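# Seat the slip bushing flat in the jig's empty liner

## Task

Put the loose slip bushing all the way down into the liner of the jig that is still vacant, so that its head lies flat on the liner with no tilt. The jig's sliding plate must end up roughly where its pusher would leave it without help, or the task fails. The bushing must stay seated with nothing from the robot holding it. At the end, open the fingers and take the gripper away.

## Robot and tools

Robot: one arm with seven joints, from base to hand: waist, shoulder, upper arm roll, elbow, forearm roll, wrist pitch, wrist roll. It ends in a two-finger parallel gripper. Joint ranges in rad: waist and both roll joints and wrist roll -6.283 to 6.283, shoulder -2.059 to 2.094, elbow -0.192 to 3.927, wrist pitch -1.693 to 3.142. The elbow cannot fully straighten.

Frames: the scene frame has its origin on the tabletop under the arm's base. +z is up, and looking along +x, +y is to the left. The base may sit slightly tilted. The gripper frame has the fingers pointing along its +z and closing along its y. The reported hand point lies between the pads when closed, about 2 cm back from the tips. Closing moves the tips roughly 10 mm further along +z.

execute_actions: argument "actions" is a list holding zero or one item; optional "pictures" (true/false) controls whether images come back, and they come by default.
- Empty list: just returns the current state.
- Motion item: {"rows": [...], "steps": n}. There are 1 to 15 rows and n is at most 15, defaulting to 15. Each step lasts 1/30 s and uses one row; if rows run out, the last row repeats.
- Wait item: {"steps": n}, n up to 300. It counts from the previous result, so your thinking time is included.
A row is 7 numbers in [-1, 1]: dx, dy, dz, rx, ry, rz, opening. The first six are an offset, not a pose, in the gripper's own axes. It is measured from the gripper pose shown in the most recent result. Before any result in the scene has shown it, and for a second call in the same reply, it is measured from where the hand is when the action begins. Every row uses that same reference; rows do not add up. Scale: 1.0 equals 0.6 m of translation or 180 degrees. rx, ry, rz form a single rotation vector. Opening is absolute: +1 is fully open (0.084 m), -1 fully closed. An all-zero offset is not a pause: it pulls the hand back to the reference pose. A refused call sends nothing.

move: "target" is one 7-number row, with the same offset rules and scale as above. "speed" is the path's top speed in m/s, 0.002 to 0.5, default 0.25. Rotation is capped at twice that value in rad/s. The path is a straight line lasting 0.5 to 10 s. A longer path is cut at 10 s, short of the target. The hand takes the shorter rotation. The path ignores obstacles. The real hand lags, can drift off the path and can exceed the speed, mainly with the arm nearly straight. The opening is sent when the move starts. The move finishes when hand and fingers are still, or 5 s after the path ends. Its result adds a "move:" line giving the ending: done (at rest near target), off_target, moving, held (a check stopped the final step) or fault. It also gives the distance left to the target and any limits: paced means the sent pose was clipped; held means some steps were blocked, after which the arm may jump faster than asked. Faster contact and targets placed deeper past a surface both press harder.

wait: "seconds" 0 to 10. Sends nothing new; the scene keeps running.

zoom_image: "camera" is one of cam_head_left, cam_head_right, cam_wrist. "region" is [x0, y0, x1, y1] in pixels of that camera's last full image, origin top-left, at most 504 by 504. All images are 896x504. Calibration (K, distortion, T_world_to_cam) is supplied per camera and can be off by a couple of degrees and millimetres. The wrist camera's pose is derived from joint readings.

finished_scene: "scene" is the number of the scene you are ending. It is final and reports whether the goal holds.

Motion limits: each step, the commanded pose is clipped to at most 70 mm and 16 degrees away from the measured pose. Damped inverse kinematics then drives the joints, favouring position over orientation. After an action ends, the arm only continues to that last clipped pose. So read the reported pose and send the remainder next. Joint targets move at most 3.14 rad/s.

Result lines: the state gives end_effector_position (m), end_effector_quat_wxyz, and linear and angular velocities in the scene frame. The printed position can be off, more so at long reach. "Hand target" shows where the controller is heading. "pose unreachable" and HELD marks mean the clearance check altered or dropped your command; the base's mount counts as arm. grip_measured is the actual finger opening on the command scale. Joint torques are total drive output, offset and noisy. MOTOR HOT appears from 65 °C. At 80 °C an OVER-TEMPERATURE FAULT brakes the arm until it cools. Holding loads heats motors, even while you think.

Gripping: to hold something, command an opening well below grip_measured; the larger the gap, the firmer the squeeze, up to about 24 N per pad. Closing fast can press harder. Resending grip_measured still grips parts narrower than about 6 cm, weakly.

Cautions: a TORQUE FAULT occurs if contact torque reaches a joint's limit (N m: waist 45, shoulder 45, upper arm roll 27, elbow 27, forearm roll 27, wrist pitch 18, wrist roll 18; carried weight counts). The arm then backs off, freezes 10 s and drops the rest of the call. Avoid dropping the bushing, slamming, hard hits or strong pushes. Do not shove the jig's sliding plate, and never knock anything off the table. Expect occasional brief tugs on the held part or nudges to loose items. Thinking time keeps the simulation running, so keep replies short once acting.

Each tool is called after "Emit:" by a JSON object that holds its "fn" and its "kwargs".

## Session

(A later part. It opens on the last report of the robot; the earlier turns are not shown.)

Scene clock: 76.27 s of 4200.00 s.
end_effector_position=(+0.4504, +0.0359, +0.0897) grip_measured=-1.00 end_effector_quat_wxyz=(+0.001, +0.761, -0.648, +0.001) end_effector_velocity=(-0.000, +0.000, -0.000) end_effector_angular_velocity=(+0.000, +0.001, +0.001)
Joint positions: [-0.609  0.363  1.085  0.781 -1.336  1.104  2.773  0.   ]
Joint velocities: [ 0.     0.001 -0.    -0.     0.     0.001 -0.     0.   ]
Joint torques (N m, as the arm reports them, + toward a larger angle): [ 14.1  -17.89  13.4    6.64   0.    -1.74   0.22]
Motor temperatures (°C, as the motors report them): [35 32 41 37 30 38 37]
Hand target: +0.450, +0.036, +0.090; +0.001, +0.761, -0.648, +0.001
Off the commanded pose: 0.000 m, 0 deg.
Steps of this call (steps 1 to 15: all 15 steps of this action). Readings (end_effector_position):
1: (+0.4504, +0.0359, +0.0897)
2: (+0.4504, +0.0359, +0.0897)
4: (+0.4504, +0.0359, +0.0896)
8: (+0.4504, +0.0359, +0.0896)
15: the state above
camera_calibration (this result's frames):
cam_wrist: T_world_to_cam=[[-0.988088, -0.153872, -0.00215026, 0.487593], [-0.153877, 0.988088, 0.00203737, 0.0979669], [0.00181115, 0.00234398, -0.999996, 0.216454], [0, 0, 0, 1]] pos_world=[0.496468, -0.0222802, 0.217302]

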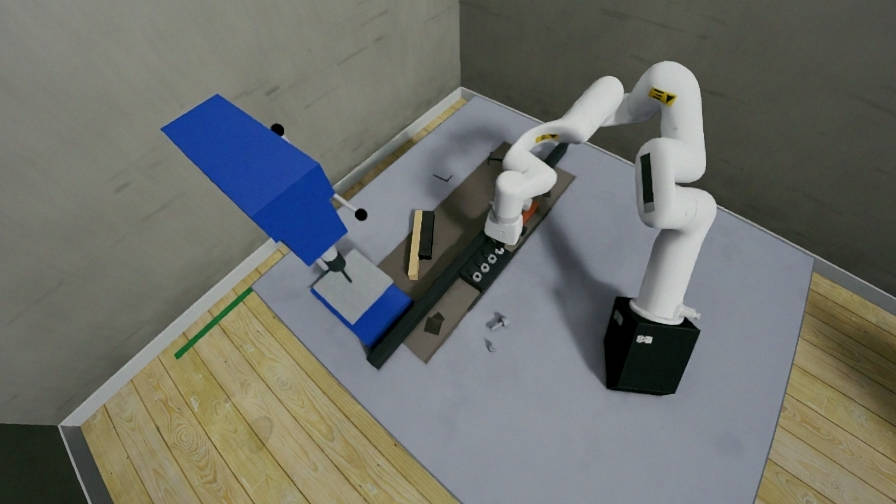

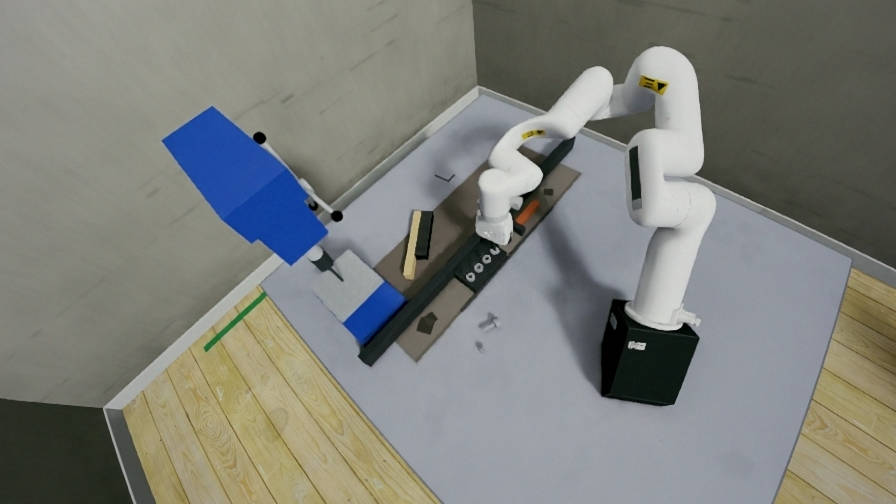

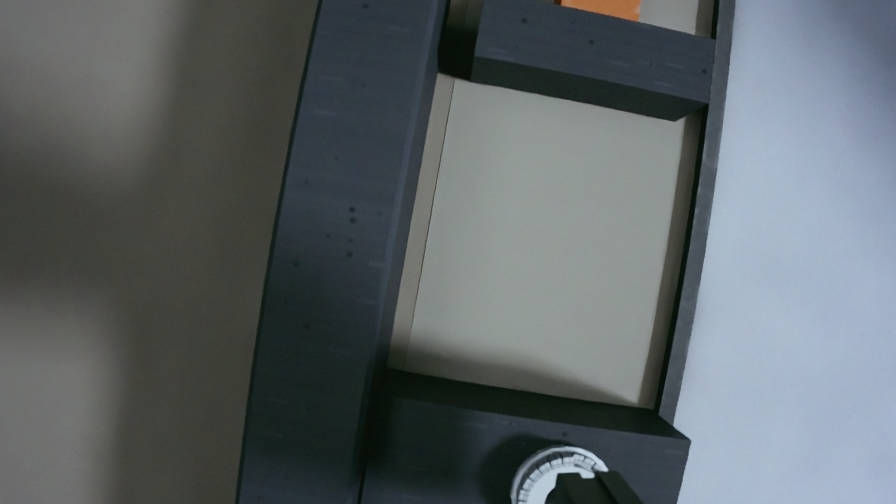

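Emit:
{"fn": "move", "kwargs": {"target": [0,0,0.035,0,0,0,-1], "speed": 0.012}}

Scene clock: 78.93 s of 4200.00 s.
end_effector_position=(+0.4511, +0.0367, +0.0700) grip_measured=-1.00 end_effector_quat_wxyz=(-0.001, +0.762, -0.648, +0.002) end_effector_velocity=(-0.000, -0.000, -0.001) end_effector_angular_velocity=(-0.000, +0.000, -0.000)
Joint positions: [-0.594  0.418  1.035  0.792 -1.408  1.104  2.798  0.   ]
Joint velocities: [-0.003  0.003  0.001 -0.    -0.003  0.001  0.001  0.   ]
Joint torques (N m, as the arm reports them, + toward a larger angle): [ 11.75 -16.12  10.76   4.82  -0.38  -1.57   0.18]
Motor temperatures (°C, as the motors report them): [35 32 41 37 30 38 37]
Hand target: +0.450, +0.036, +0.069; +0.001, +0.761, -0.648, +0.001
Off the commanded pose: 0.002 m, 0 deg.
move: done
camera_calibration (this result's frames):
cam_wrist: T_world_to_cam=[[-0.987906, -0.154977, -0.00497866, 0.488472], [-0.154993, 0.987911, 0.00300187, 0.0977278], [0.00445325, 0.00373722, -0.999983, 0.195508], [0, 0, 0, 1]] pos_world=[0.49684, -0.0215751, 0.197644]

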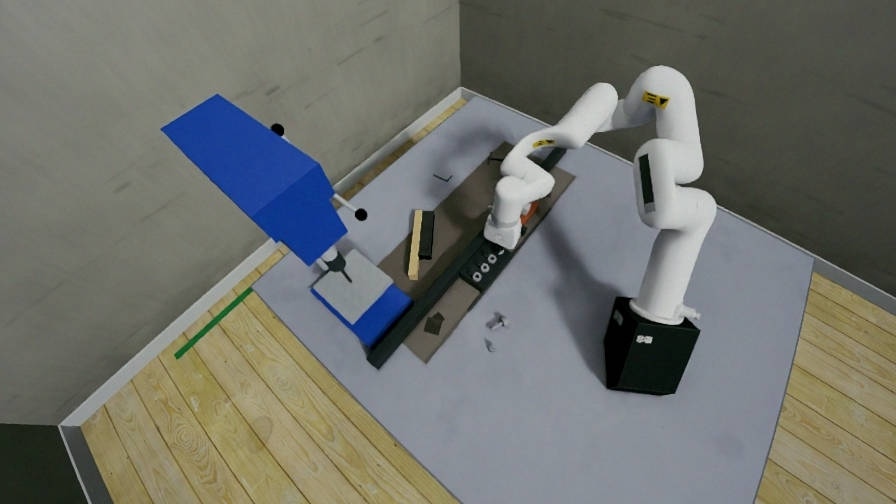

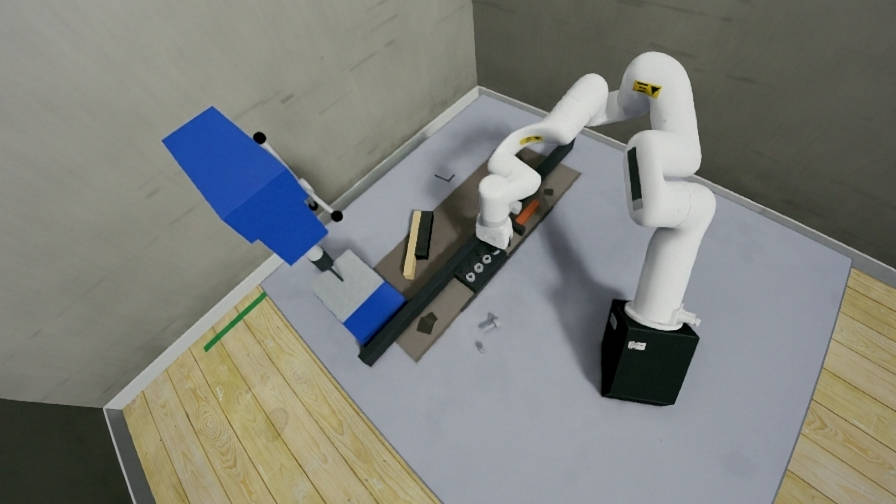

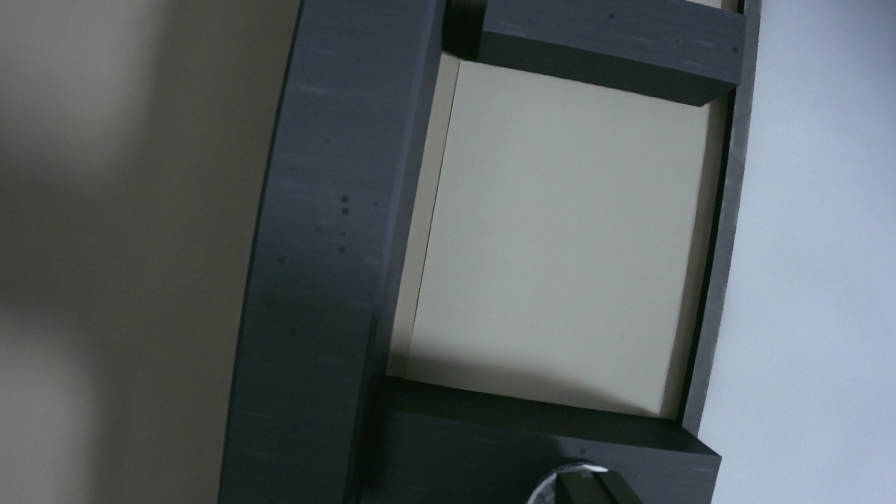

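Firm stop at 0.070, as expected for seated.

Emit:
{"fn": "move", "kwargs": {"target": [0,0,-0.13,0,0,0,-1], "speed": 0.1}}

Emit:
{"fn": "zoom_image", "kwargs": {"camera": "cam_head_left", "region": [450,220,550,300]}}

Scene clock: 80.67 s of 4200.00 s.
end_effector_position=(+0.4505, +0.0365, +0.1474) grip_measured=-1.00 end_effector_quat_wxyz=(-0.000, +0.762, -0.648, +0.001) end_effector_velocity=(+0.000, +0.002, +0.003) end_effector_angular_velocity=(+0.006, -0.004, +0.004)
Joint positions: [-0.658  0.18   1.231  0.769 -1.11   1.083  2.678  0.   ]
Joint velocities: [-0.002 -0.007  0.006 -0.001  0.007 -0.007 -0.005  0.   ]
Joint torques (N m, as the arm reports them, + toward a larger angle): [ 13.08 -15.97  12.1   10.38   0.14  -1.68   0.14]
Motor temperatures (°C, as the motors report them): [35 32 41 37 30 38 37]
Hand target: +0.451, +0.037, +0.148; -0.001, +0.762, -0.648, +0.002
Off the commanded pose: 0.001 m, 0 deg.
move: done
camera_calibration (this result's frames):
cam_wrist: T_world_to_cam=[[-0.987983, -0.154511, -0.00389485, 0.48809], [-0.154522, 0.987986, 0.00270566, 0.0974217], [0.00343, 0.00327499, -0.999989, 0.273416], [0, 0, 0, 1]] pos_world=[0.49634, -0.0217316, 0.27505]

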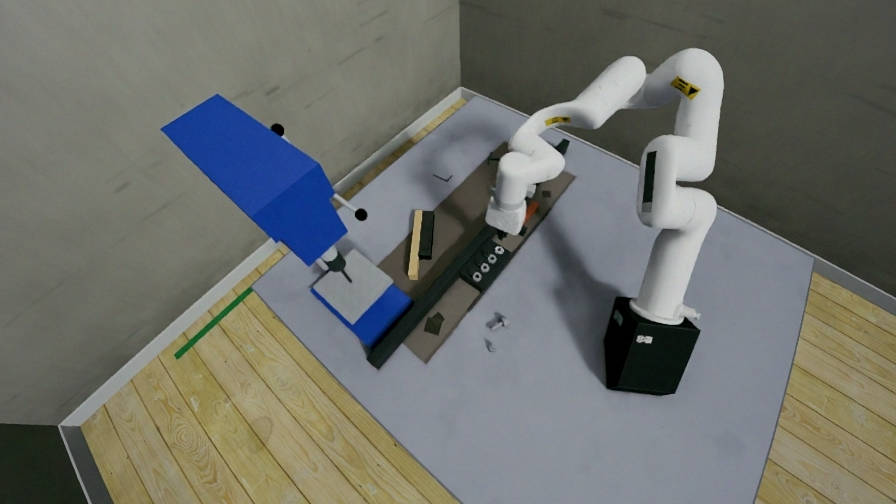

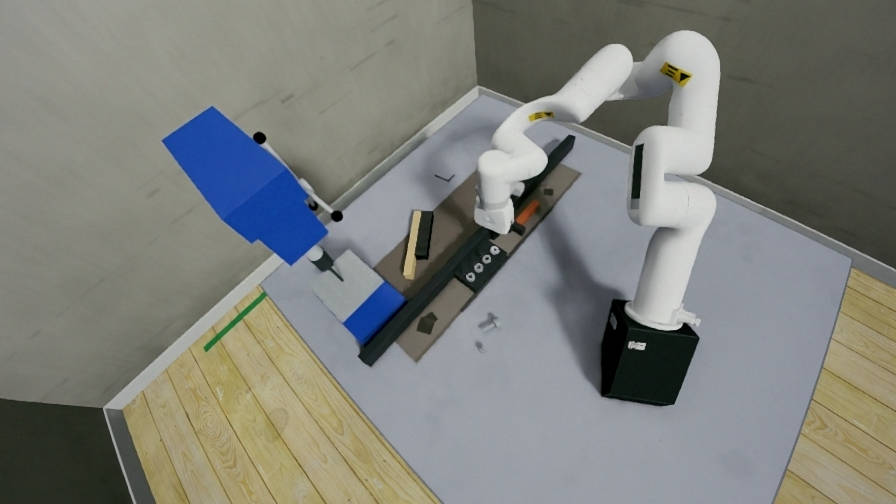

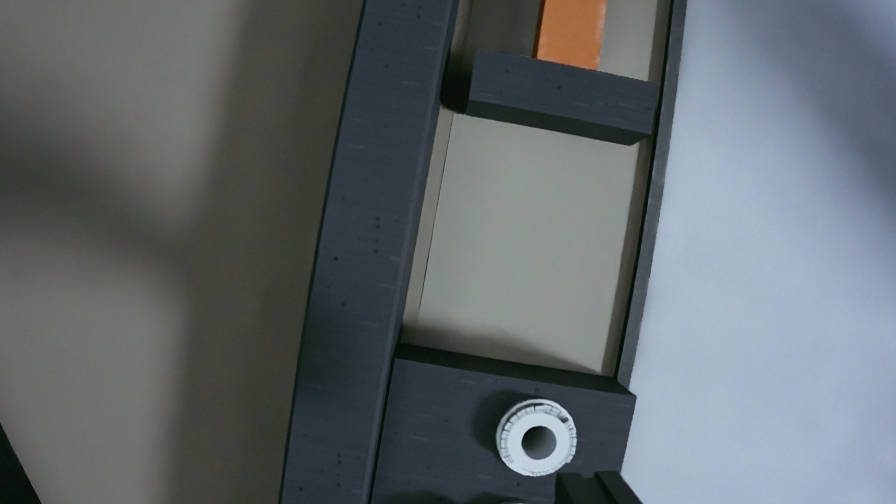

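Region (450, 220, 550, 300) of cam_head_left's 896x504 image, scaled by 5.040, with more detail than that image has; it fills the top 403 rows of this view, and the rest is white.

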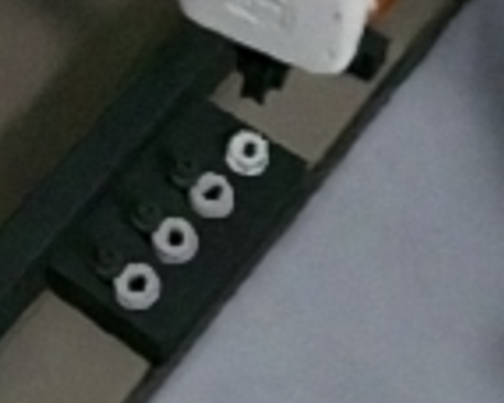

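Emit:
{"fn": "finished_scene", "kwargs": {"scene": 2}}

The scene is finished: the task was done.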